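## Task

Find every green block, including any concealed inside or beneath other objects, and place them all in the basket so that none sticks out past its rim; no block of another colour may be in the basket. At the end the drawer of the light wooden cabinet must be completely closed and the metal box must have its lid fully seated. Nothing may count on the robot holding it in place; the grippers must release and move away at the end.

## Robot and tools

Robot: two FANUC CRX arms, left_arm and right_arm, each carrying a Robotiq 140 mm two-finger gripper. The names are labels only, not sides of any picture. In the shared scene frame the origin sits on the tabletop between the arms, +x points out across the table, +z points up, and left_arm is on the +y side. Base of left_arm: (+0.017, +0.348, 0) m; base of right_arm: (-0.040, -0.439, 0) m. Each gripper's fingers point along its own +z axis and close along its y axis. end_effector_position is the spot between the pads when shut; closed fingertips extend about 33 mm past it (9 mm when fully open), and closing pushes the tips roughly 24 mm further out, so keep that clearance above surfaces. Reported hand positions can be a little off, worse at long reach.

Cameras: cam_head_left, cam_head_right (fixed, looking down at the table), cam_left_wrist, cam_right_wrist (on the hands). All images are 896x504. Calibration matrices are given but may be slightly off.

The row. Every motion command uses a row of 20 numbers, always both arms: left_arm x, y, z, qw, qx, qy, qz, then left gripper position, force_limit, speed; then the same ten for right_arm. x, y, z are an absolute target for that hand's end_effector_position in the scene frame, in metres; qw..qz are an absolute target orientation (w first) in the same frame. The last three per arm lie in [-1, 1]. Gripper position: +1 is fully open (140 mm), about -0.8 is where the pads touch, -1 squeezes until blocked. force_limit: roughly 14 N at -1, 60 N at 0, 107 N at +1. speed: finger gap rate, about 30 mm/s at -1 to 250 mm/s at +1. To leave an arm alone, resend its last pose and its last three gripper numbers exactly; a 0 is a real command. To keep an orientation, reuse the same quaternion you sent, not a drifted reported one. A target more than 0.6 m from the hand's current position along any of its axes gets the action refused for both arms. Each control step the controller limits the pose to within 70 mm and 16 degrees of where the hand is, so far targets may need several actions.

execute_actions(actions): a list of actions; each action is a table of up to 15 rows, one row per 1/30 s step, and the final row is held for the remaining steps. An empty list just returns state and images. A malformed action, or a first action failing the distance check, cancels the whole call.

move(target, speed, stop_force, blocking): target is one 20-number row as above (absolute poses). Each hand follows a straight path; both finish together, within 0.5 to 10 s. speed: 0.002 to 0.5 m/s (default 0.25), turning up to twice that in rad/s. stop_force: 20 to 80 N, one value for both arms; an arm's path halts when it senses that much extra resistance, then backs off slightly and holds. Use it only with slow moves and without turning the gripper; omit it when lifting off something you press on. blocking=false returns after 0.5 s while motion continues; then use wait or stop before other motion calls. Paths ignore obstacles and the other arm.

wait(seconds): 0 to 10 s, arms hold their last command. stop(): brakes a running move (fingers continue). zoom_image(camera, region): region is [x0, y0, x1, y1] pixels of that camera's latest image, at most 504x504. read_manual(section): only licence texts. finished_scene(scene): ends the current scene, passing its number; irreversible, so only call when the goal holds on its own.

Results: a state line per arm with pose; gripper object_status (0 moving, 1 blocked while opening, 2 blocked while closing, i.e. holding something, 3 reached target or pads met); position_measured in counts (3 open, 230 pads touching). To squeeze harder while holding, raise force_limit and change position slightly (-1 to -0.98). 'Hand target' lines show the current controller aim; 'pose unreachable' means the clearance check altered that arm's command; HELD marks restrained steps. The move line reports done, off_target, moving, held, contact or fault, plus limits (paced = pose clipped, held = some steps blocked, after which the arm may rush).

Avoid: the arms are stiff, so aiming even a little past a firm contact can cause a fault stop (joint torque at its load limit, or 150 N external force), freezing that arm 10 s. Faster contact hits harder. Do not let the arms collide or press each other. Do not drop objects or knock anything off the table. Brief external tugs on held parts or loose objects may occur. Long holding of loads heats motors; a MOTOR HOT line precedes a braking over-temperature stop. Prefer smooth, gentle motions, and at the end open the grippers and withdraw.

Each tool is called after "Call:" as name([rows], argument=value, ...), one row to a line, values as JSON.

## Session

Call:
execute_actions(actions=[])

Scene clock: 0.00 s.
left_arm: end_effector_position=(+0.2393, +0.1907, +0.1617) position_measured=3 object_status=3 end_effector_quat_wxyz=(-0.168, +0.151, +0.964, +0.139) | right_arm: end_effector_position=(+0.6958, -0.8285, +0.2742) position_measured=3 object_status=3 end_effector_quat_wxyz=(+0.450, +0.197, +0.869, +0.052)
Joint positions: left_arm=[-0.478 -0.037 -0.239 -0.192 -1.765 -1.491] | right_arm=[-0.565  0.343  0.282 -0.489 -0.661 -1.289]
Joint velocities: left_arm=[ 0.    -0.    -0.    -0.    -0.001 -0.   ] | right_arm=[ 0.001 -0.002 -0.    -0.    -0.001 -0.   ]
Hand target (left_arm): +0.239, +0.191, +0.162; -0.168, +0.151, +0.964, +0.139
Hand target (right_arm): +0.696, -0.828, +0.274; +0.450, +0.197, +0.869, +0.052
camera_calibration (this result's frames):
cam_left_wrist: T_world_to_cam=[[0.340824, 0.92061, 0.190568, -0.287622], [0.936683, -0.349861, 0.014908, -0.147021], [0.0803969, 0.173421, -0.981561, 0.292832], [0, 0, 0, 1]] pos_world=[0.212197, 0.162567, 0.344436]
cam_right_wrist: T_world_to_cam=[[0.209893, 0.965168, 0.156189, 0.610466], [0.151176, -0.189863, 0.970102, -0.525316], [0.965966, -0.180005, -0.185762, -0.582185], [0, 0, 0, 1]] pos_world=[0.513654, -0.793737, 0.306115]

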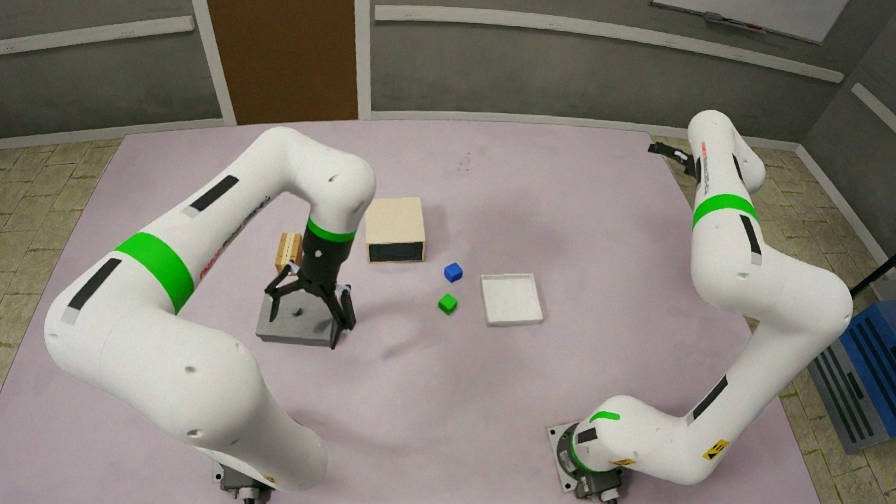

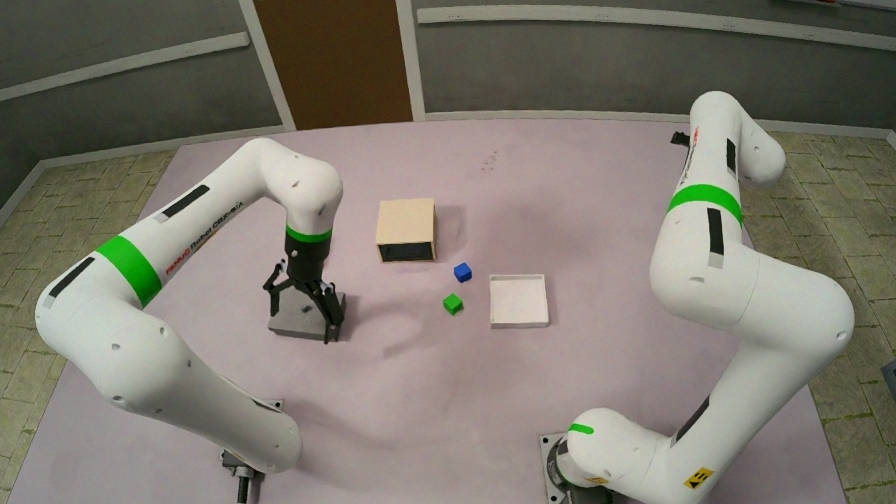

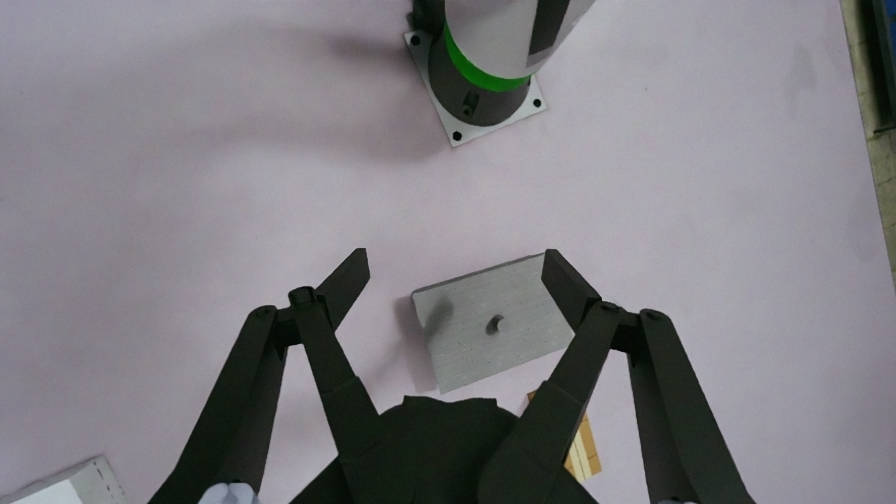

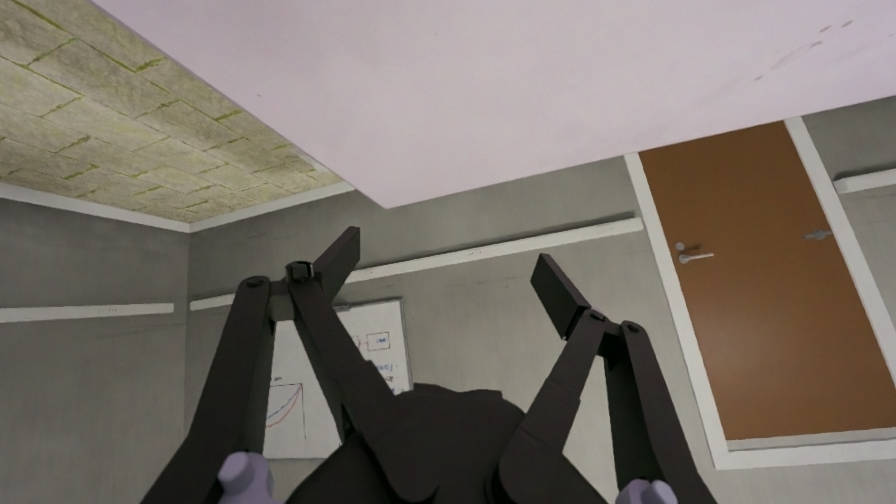

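Call:
move(target=[0.40,0.25,0.30,0,0,1,0,0,0,0.5, 0.42,-0.20,0.30,0,0,1,0,0,0,0.5], speed=0.35)

Scene clock: 8.77 s.
left_arm: end_effector_position=(+0.4000, +0.2498, +0.2997) position_measured=129 object_status=3 end_effector_quat_wxyz=(+0.000, +0.000, +1.000, -0.001) | right_arm: end_effector_position=(+0.4176, -0.2002, +0.2992) position_measured=129 object_status=3 end_effector_quat_wxyz=(-0.001, -0.000, +1.000, +0.001)
Joint positions: left_arm=[-0.001 -0.128  0.022  0.002 -1.721 -1.658] | right_arm=[ 0.642  0.183  0.342 -0.003 -1.729 -2.304]
Joint velocities: left_arm=[-0.     0.    -0.001 -0.     0.001 -0.001] | right_arm=[-0.     0.     0.002 -0.    -0.001  0.001]
Hand target (left_arm): +0.400, +0.250, +0.300; +0.000, +0.000, +1.000, -0.001
Hand target (right_arm): +0.418, -0.200, +0.299; -0.001, -0.000, +1.000, +0.001
Off the commanded pose (left_arm): 0.000 m, 0 deg.
Off the commanded pose (right_arm): 0.003 m, 0 deg.
move: done
camera_calibration (this result's frames):
cam_left_wrist: T_world_to_cam=[[0.0118836, 0.999589, -0.0260794, -0.246282], [0.921159, -0.000797333, 0.389185, -0.472041], [0.389004, -0.0286482, -0.92079, 0.314023], [0, 0, 0, 1]] pos_world=[0.315595, 0.254801, 0.466438]
cam_right_wrist: T_world_to_cam=[[-0.148126, 0.988918, 0.00999116, 0.256559], [0.89252, 0.129322, 0.432069, -0.472897], [0.425989, 0.0729181, -0.901785, 0.294649], [0, 0, 0, 1]] pos_world=[0.334556, -0.214045, 0.467471]

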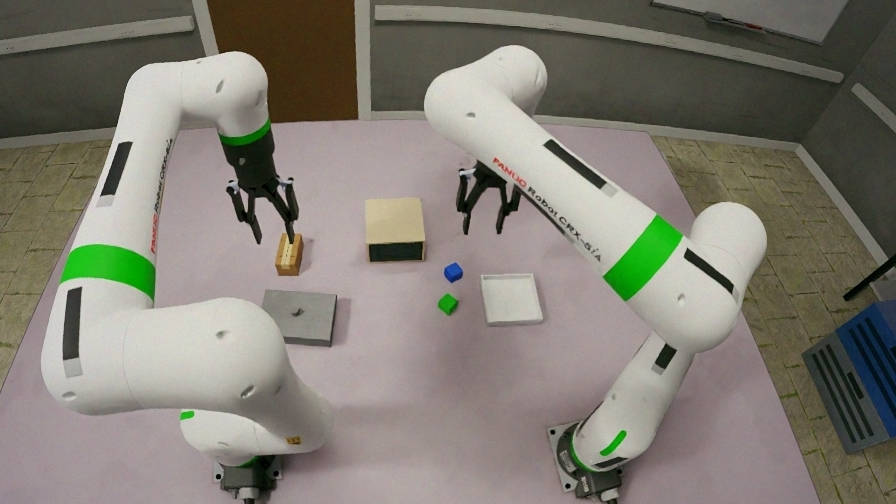

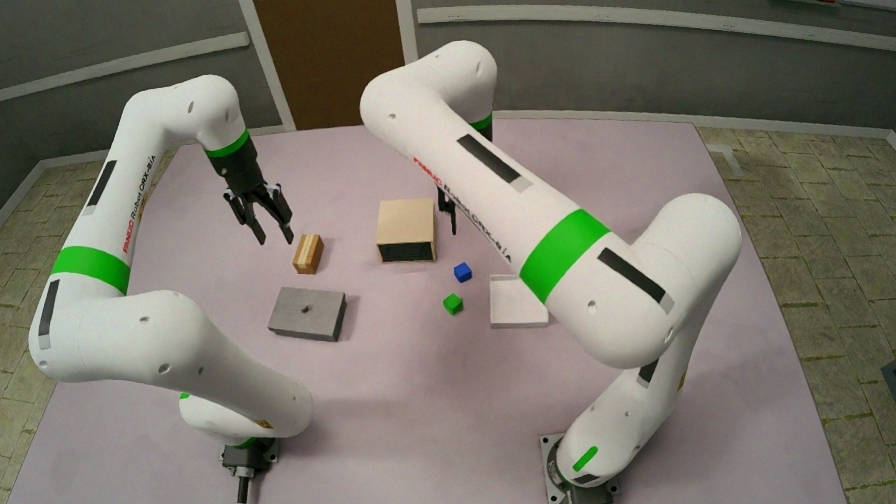

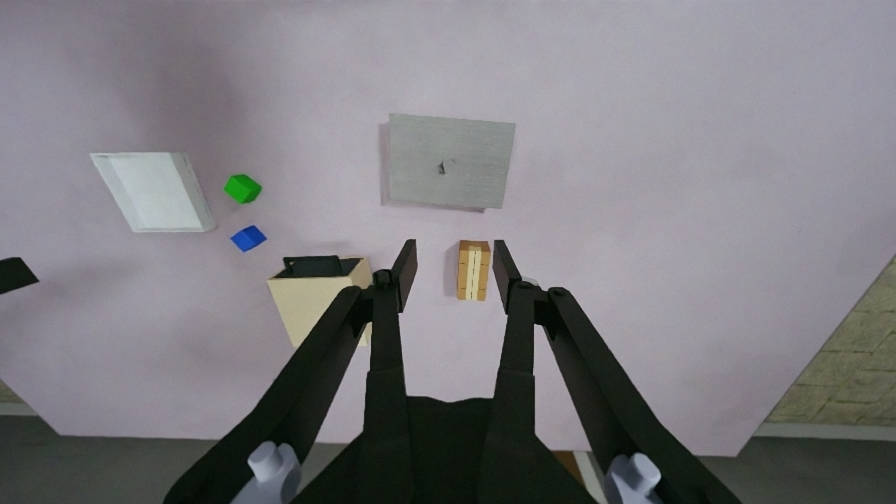

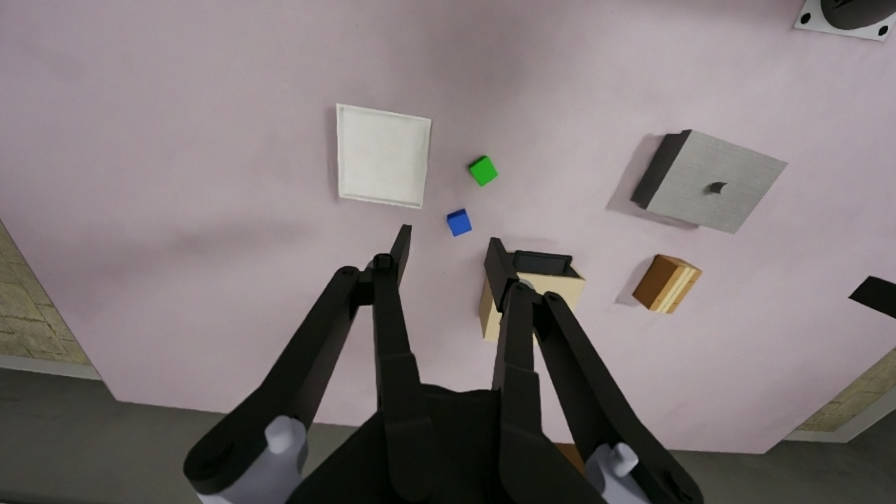

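Call:
zoom_image(camera="cam_right_wrist", region=[320, 90, 600, 300])

Call:
zoom_image(camera="cam_left_wrist", region=[260, 100, 540, 310])

Region (320, 90, 600, 300) of cam_right_wrist's 896x504 image, scaled by 1.800, with more detail than that image has; it fills the top 378 rows of this view, and the rest is white.

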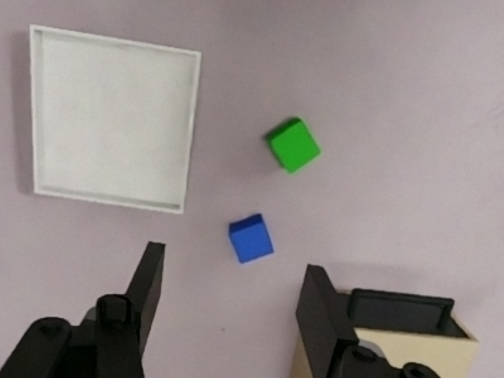

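Region (260, 100, 540, 310) of cam_left_wrist's 896x504 image, scaled by 1.800, with more detail than that image has; it fills the top 378 rows of this view, and the rest is white.

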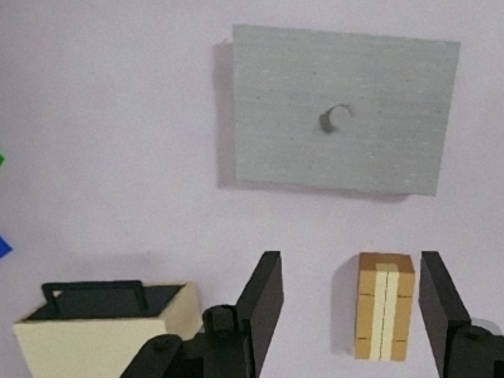

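Call:
move(target=[0.335,0.242,0.15,0,0,1,0,-0.2,0,0.5, 0.385,-0.144,0.11,0,-0.3665,0.9304,0,0,0,0.5], speed=0.25)

Scene clock: 37.97 s.
left_arm: end_effector_position=(+0.3351, +0.2420, +0.1500) position_measured=154 object_status=3 end_effector_quat_wxyz=(-0.000, -0.000, +1.000, +0.000) | right_arm: end_effector_position=(+0.3849, -0.1440, +0.1101) position_measured=129 object_status=3 end_effector_quat_wxyz=(-0.000, -0.366, +0.931, +0.000)
Joint positions: left_arm=[-0.01  -0.285 -0.453 -0.    -1.403 -1.648] | right_arm=[ 0.769  0.214 -0.067 -0.    -1.29  -1.681]
Joint velocities: left_arm=[-0.     0.     0.     0.001  0.001  0.001] | right_arm=[ 0.001  0.    -0.001 -0.     0.    -0.   ]
Hand target (left_arm): +0.335, +0.242, +0.150; -0.000, -0.000, +1.000, +0.000
Hand target (right_arm): +0.385, -0.144, +0.110; -0.000, -0.366, +0.931, +0.000
Off the commanded pose (left_arm): 0.000 m, 0 deg.
Off the commanded pose (right_arm): 0.000 m, 0 deg.
move: done
camera_calibration (this result's frames):
cam_left_wrist: T_world_to_cam=[[0.0105959, 0.99965, -0.0242391, -0.241432], [0.921205, -0.000330278, 0.389076, -0.354083], [0.388932, -0.0264519, -0.920887, 0.20065], [0, 0, 0, 1]] pos_world=[0.250702, 0.246539, 0.316689]
cam_right_wrist: T_world_to_cam=[[-0.782146, 0.623047, 0.00773735, 0.389641], [0.564169, 0.702852, 0.433257, -0.16045], [0.264501, 0.343235, -0.901237, 0.234904], [0, 0, 0, 1]] pos_world=[0.333145, -0.210619, 0.278205]

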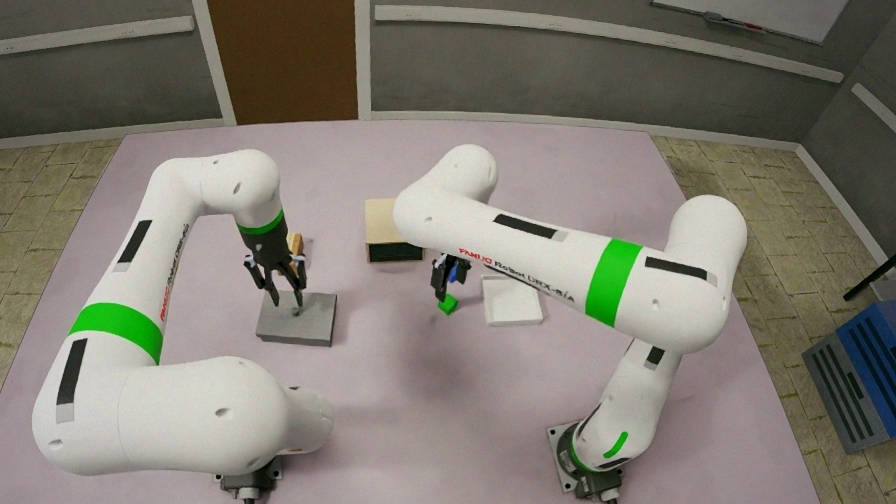

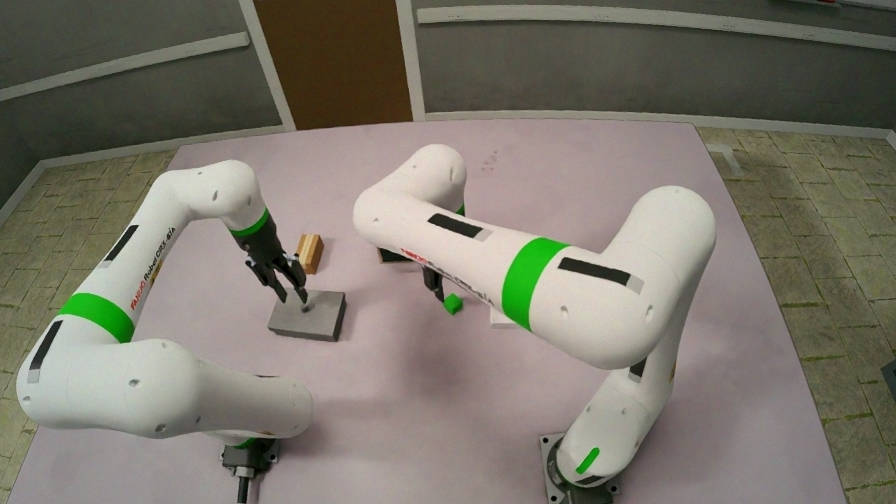

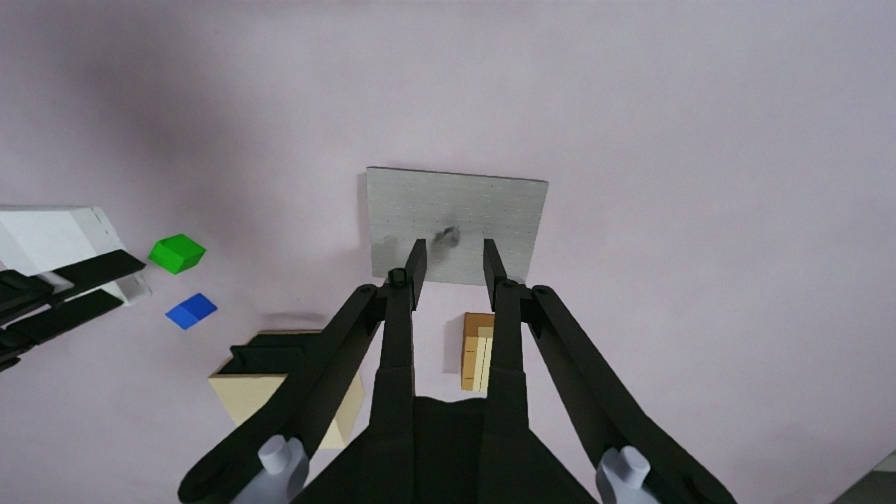

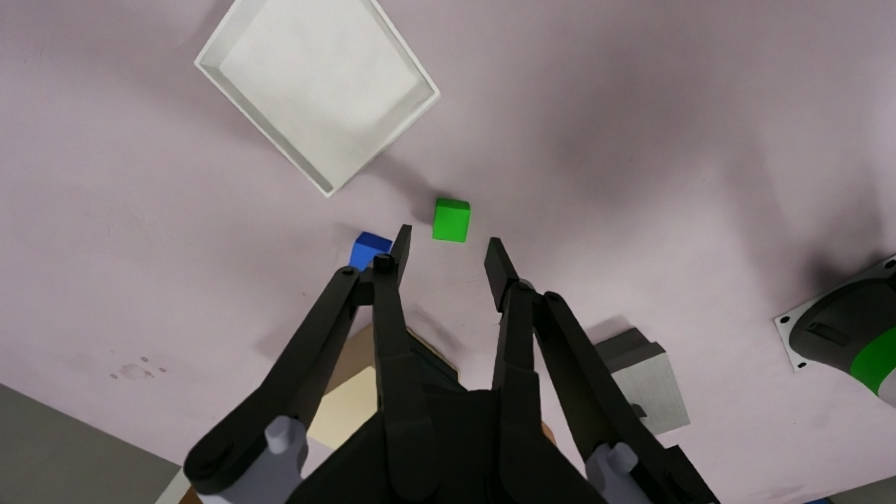

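Call:
move(target=[0.335,0.238,0.092,0,0,1,0,-0.2,0,0.5, 0.385,-0.144,0.04,0,-0.3665,0.9304,0,0,0,0.5], speed=0.08)

Call:
move(target=[0.335,0.238,0.092,0,0,1,0,-0.2,0,0.5, 0.385,-0.144,0.04,0,-0.3665,0.9304,0,-1,0,0], speed=0.08)

Scene clock: 48.47 s.
left_arm: end_effector_position=(+0.3350, +0.2380, +0.0920) position_measured=154 object_status=3 end_effector_quat_wxyz=(+0.000, -0.000, +1.000, +0.000) | right_arm: end_effector_position=(+0.3851, -0.1439, +0.0400) position_measured=129 object_status=3 end_effector_quat_wxyz=(+0.000, -0.366, +0.930, -0.000)
Joint positions: left_arm=[-0.023 -0.243 -0.561 -0.    -1.253 -1.636] | right_arm=[ 0.769  0.275 -0.165  0.    -1.131 -1.681]
Joint velocities: left_arm=[-0.     0.    -0.    -0.001  0.002  0.001] | right_arm=[-0.001  0.001 -0.    -0.    -0.     0.001]
Hand target (left_arm): +0.335, +0.238, +0.092; -0.000, -0.000, +1.000, +0.000
Hand target (right_arm): +0.385, -0.144, +0.040; +0.000, -0.366, +0.930, -0.000
Off the commanded pose (left_arm): 0.000 m, 0 deg.
Off the commanded pose (right_arm): 0.000 m, 0 deg.
move: done
camera_calibration (this result's frames):
cam_left_wrist: T_world_to_cam=[[0.0107814, 0.999643, -0.0244428, -0.238933], [0.921194, -0.000421196, 0.389103, -0.3315], [0.388954, -0.0267116, -0.92087, 0.147263], [0, 0, 0, 1]] pos_world=[0.250674, 0.242641, 0.258758]
cam_right_wrist: T_world_to_cam=[[-0.782438, 0.622683, 0.00748771, 0.390339], [0.563723, 0.703141, 0.433369, -0.130025], [0.264587, 0.343306, -0.901185, 0.171712], [0, 0, 0, 1]] pos_world=[0.333282, -0.210581, 0.208171]

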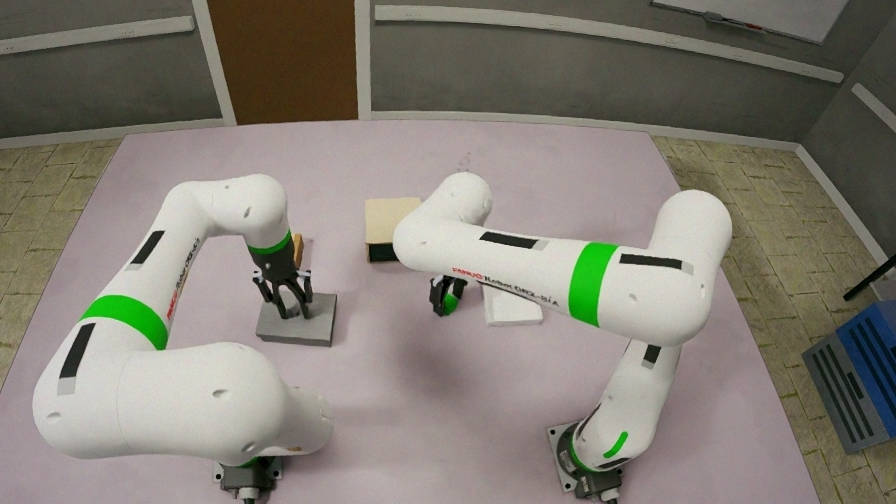

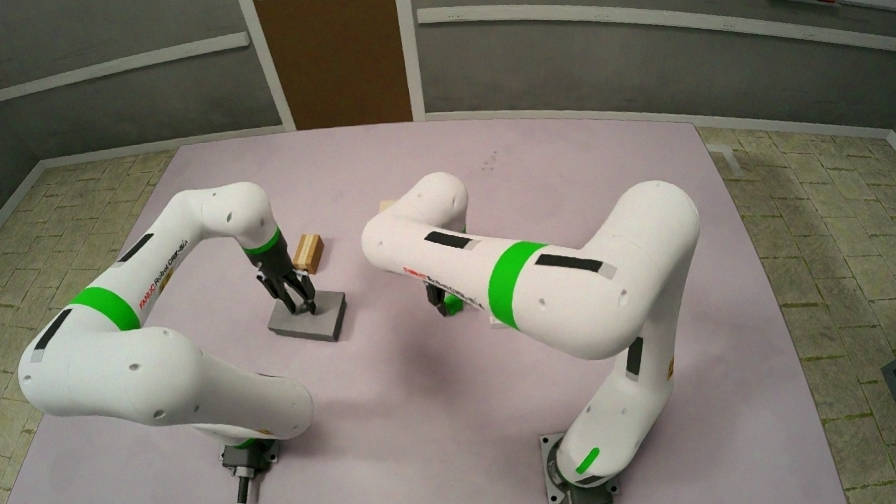

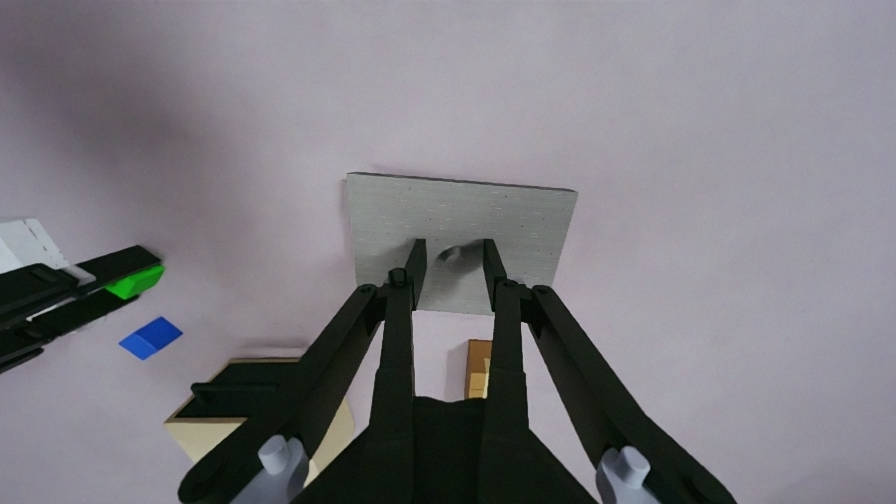

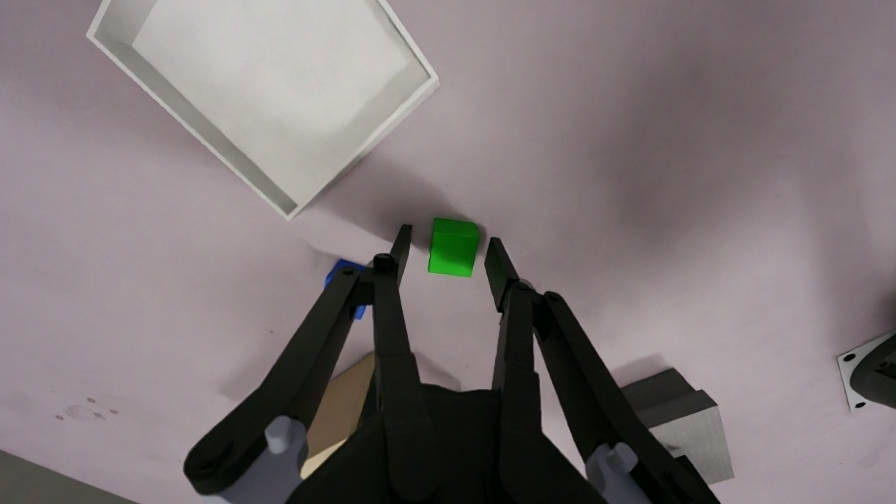

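Scene clock: 49.17 s.
left_arm: end_effector_position=(+0.3350, +0.2380, +0.0920) position_measured=154 object_status=3 end_effector_quat_wxyz=(-0.000, -0.000, +1.000, +0.000) | right_arm: end_effector_position=(+0.3850, -0.1440, +0.0400) position_measured=181 object_status=2 end_effector_quat_wxyz=(-0.000, -0.367, +0.930, -0.000)
Joint positions: left_arm=[-0.023 -0.243 -0.561 -0.    -1.253 -1.636] | right_arm=[ 0.769  0.275 -0.165  0.    -1.131 -1.681]
Joint velocities: left_arm=[ 0.     0.     0.002  0.    -0.001 -0.001] | right_arm=[ 0.    -0.001 -0.     0.     0.     0.001]
Hand target (left_arm): +0.335, +0.238, +0.092; -0.000, -0.000, +1.000, +0.000
Hand target (right_arm): +0.385, -0.144, +0.040; +0.000, -0.367, +0.930, -0.000
Off the commanded pose (left_arm): 0.000 m, 0 deg.
Off the commanded pose (right_arm): 0.000 m, 0 deg.
move: done
camera_calibration (this result's frames):
cam_left_wrist: T_world_to_cam=[[0.0107942, 0.999643, -0.02443, -0.23894], [0.92122, -0.000439708, 0.389041, -0.331444], [0.388892, -0.0267048, -0.920896, 0.147255], [0, 0, 0, 1]] pos_world=[0.250646, 0.242641, 0.258714]
cam_right_wrist: T_world_to_cam=[[-0.782578, 0.622508, 0.00745788, 0.390379], [0.5636, 0.703333, 0.433218, -0.129837], [0.264436, 0.34323, -0.901258, 0.171742], [0, 0, 0, 1]] pos_world=[0.333263, -0.210642, 0.208121]

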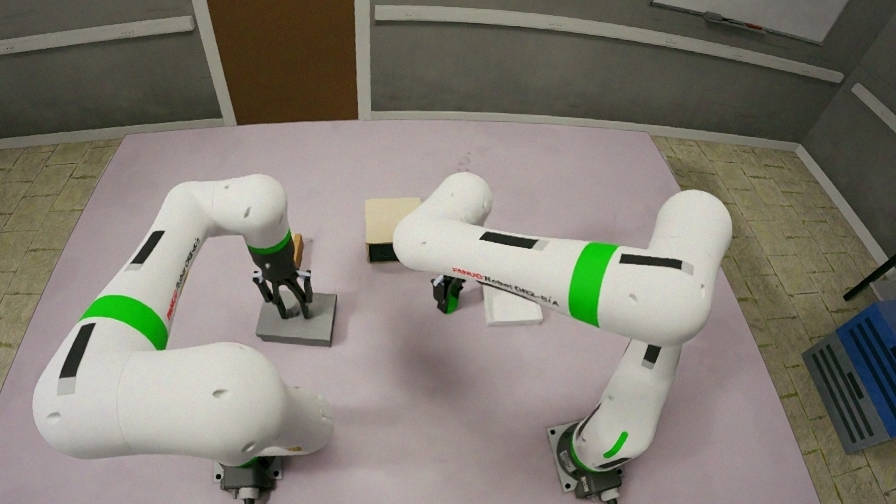

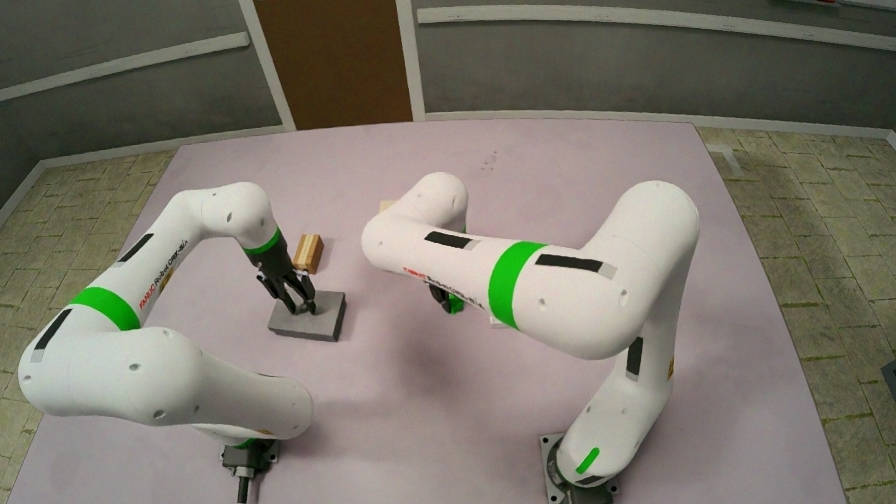

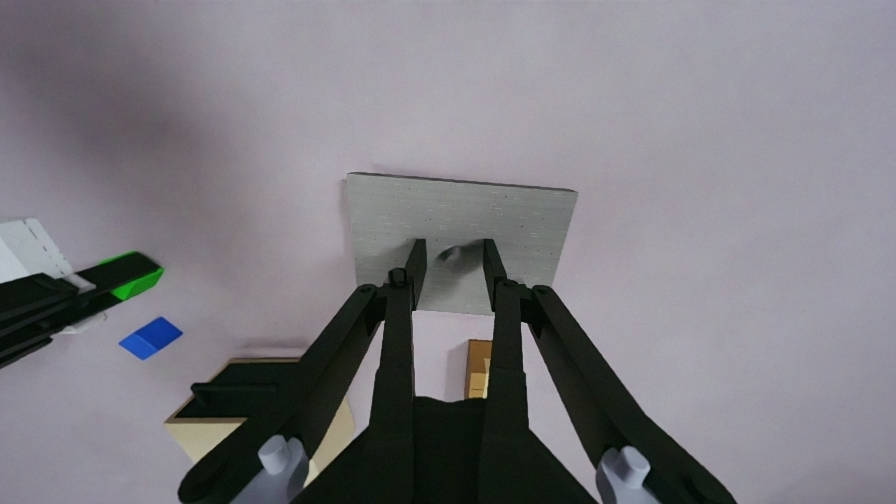

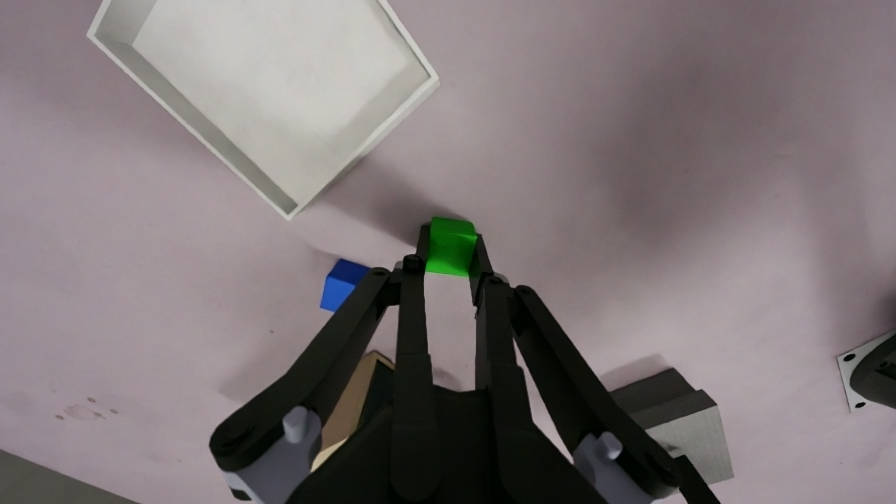

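Call:
move(target=[0.335,0.238,0.090,0,0,1,0,-1,0.3,0, 0.385,-0.144,0.12,0,-0.3665,0.9304,0,-1,0,0], speed=0.1)

Scene clock: 58.50 s.
left_arm: end_effector_position=(+0.3351, +0.2379, +0.0900) position_measured=211 object_status=2 end_effector_quat_wxyz=(+0.000, -0.000, +1.000, -0.000) | right_arm: end_effector_position=(+0.3850, -0.1441, +0.1200) position_measured=181 object_status=2 end_effector_quat_wxyz=(-0.000, -0.367, +0.930, -0.000)
Joint positions: left_arm=[-0.023 -0.241 -0.564  0.    -1.247 -1.636] | right_arm=[ 0.769  0.207 -0.051  0.    -1.313 -1.681]
Joint velocities: left_arm=[-0.    -0.     0.001  0.     0.     0.   ] | right_arm=[ 0.     0.001  0.001  0.    -0.001 -0.   ]
Hand target (left_arm): +0.335, +0.238, +0.090; +0.000, -0.000, +1.000, +0.000
Hand target (right_arm): +0.385, -0.144, +0.120; -0.000, -0.367, +0.930, +0.000
Off the commanded pose (left_arm): 0.000 m, 0 deg.
Off the commanded pose (right_arm): 0.000 m, 0 deg.
move: done
camera_calibration (this result's frames):
cam_left_wrist: T_world_to_cam=[[0.0109589, 0.999637, -0.0246196, -0.238952], [0.92114, -0.000512127, 0.389231, -0.33072], [0.389077, -0.0269436, -0.920811, 0.145414], [0, 0, 0, 1]] pos_world=[0.250681, 0.242614, 0.256742]
cam_right_wrist: T_world_to_cam=[[-0.782662, 0.622401, 0.00753975, 0.389788], [0.563514, 0.703364, 0.433279, -0.164396], [0.26437, 0.34336, -0.901228, 0.243965], [0, 0, 0, 1]] pos_world=[0.333215, -0.210742, 0.288159]

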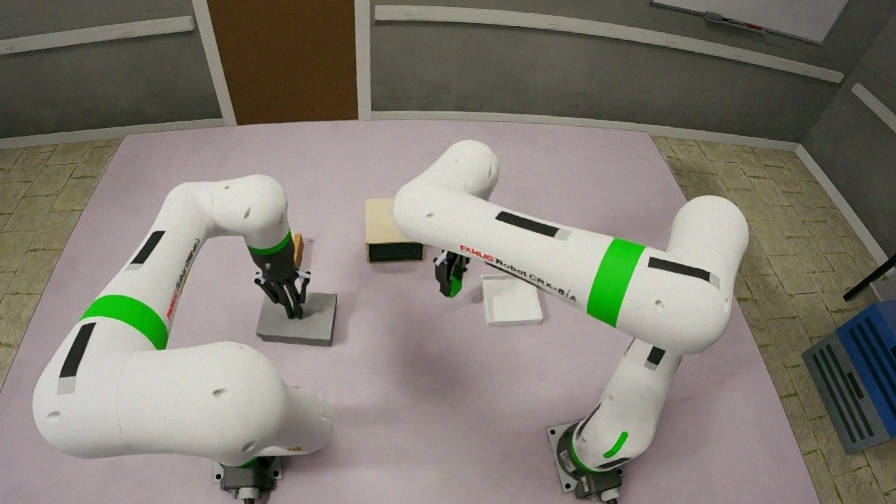

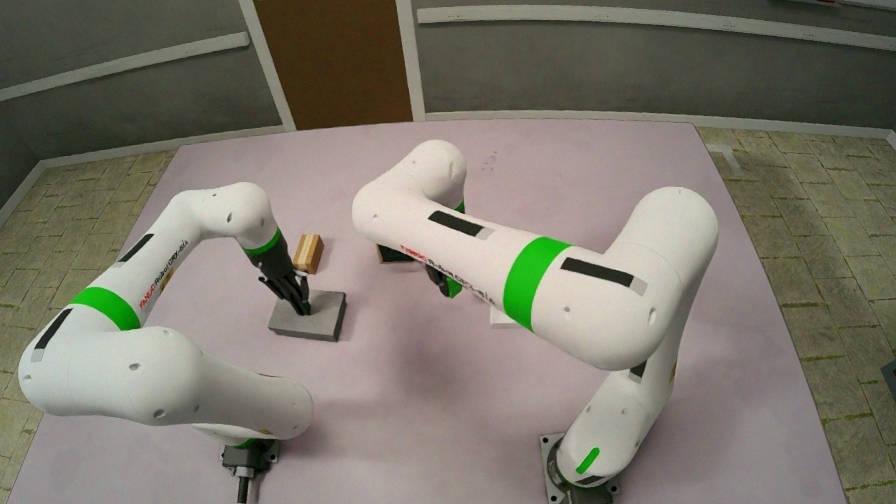

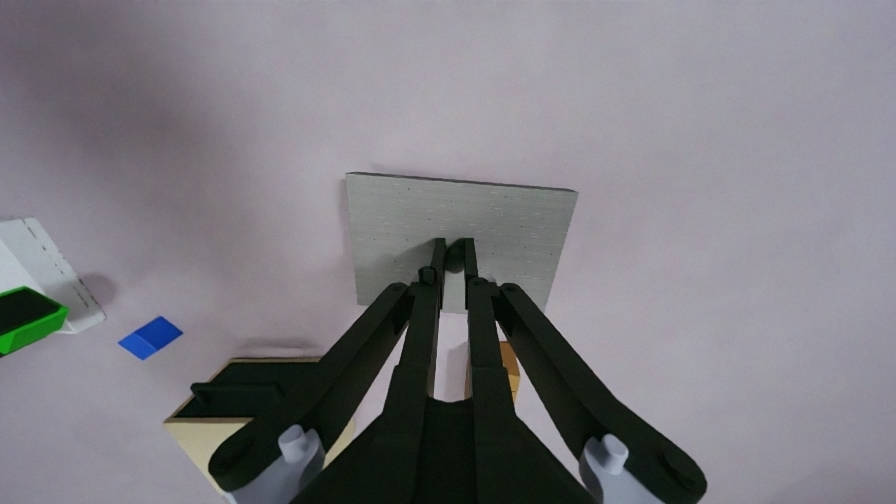

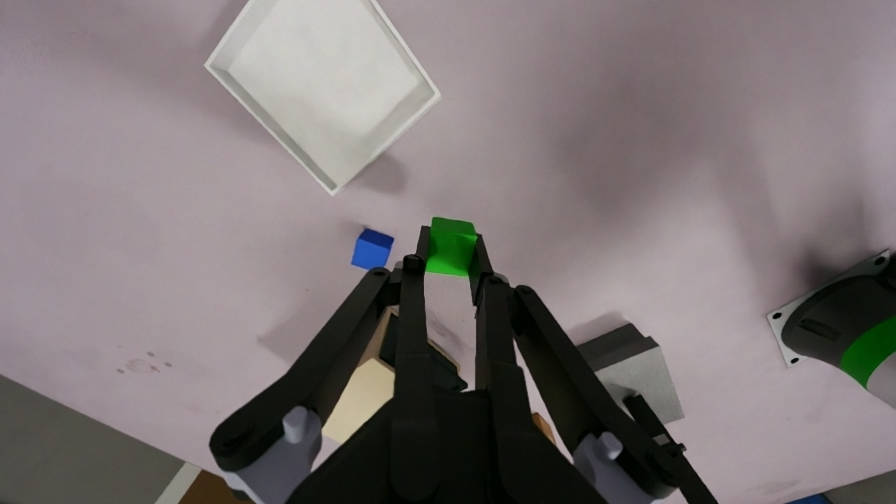

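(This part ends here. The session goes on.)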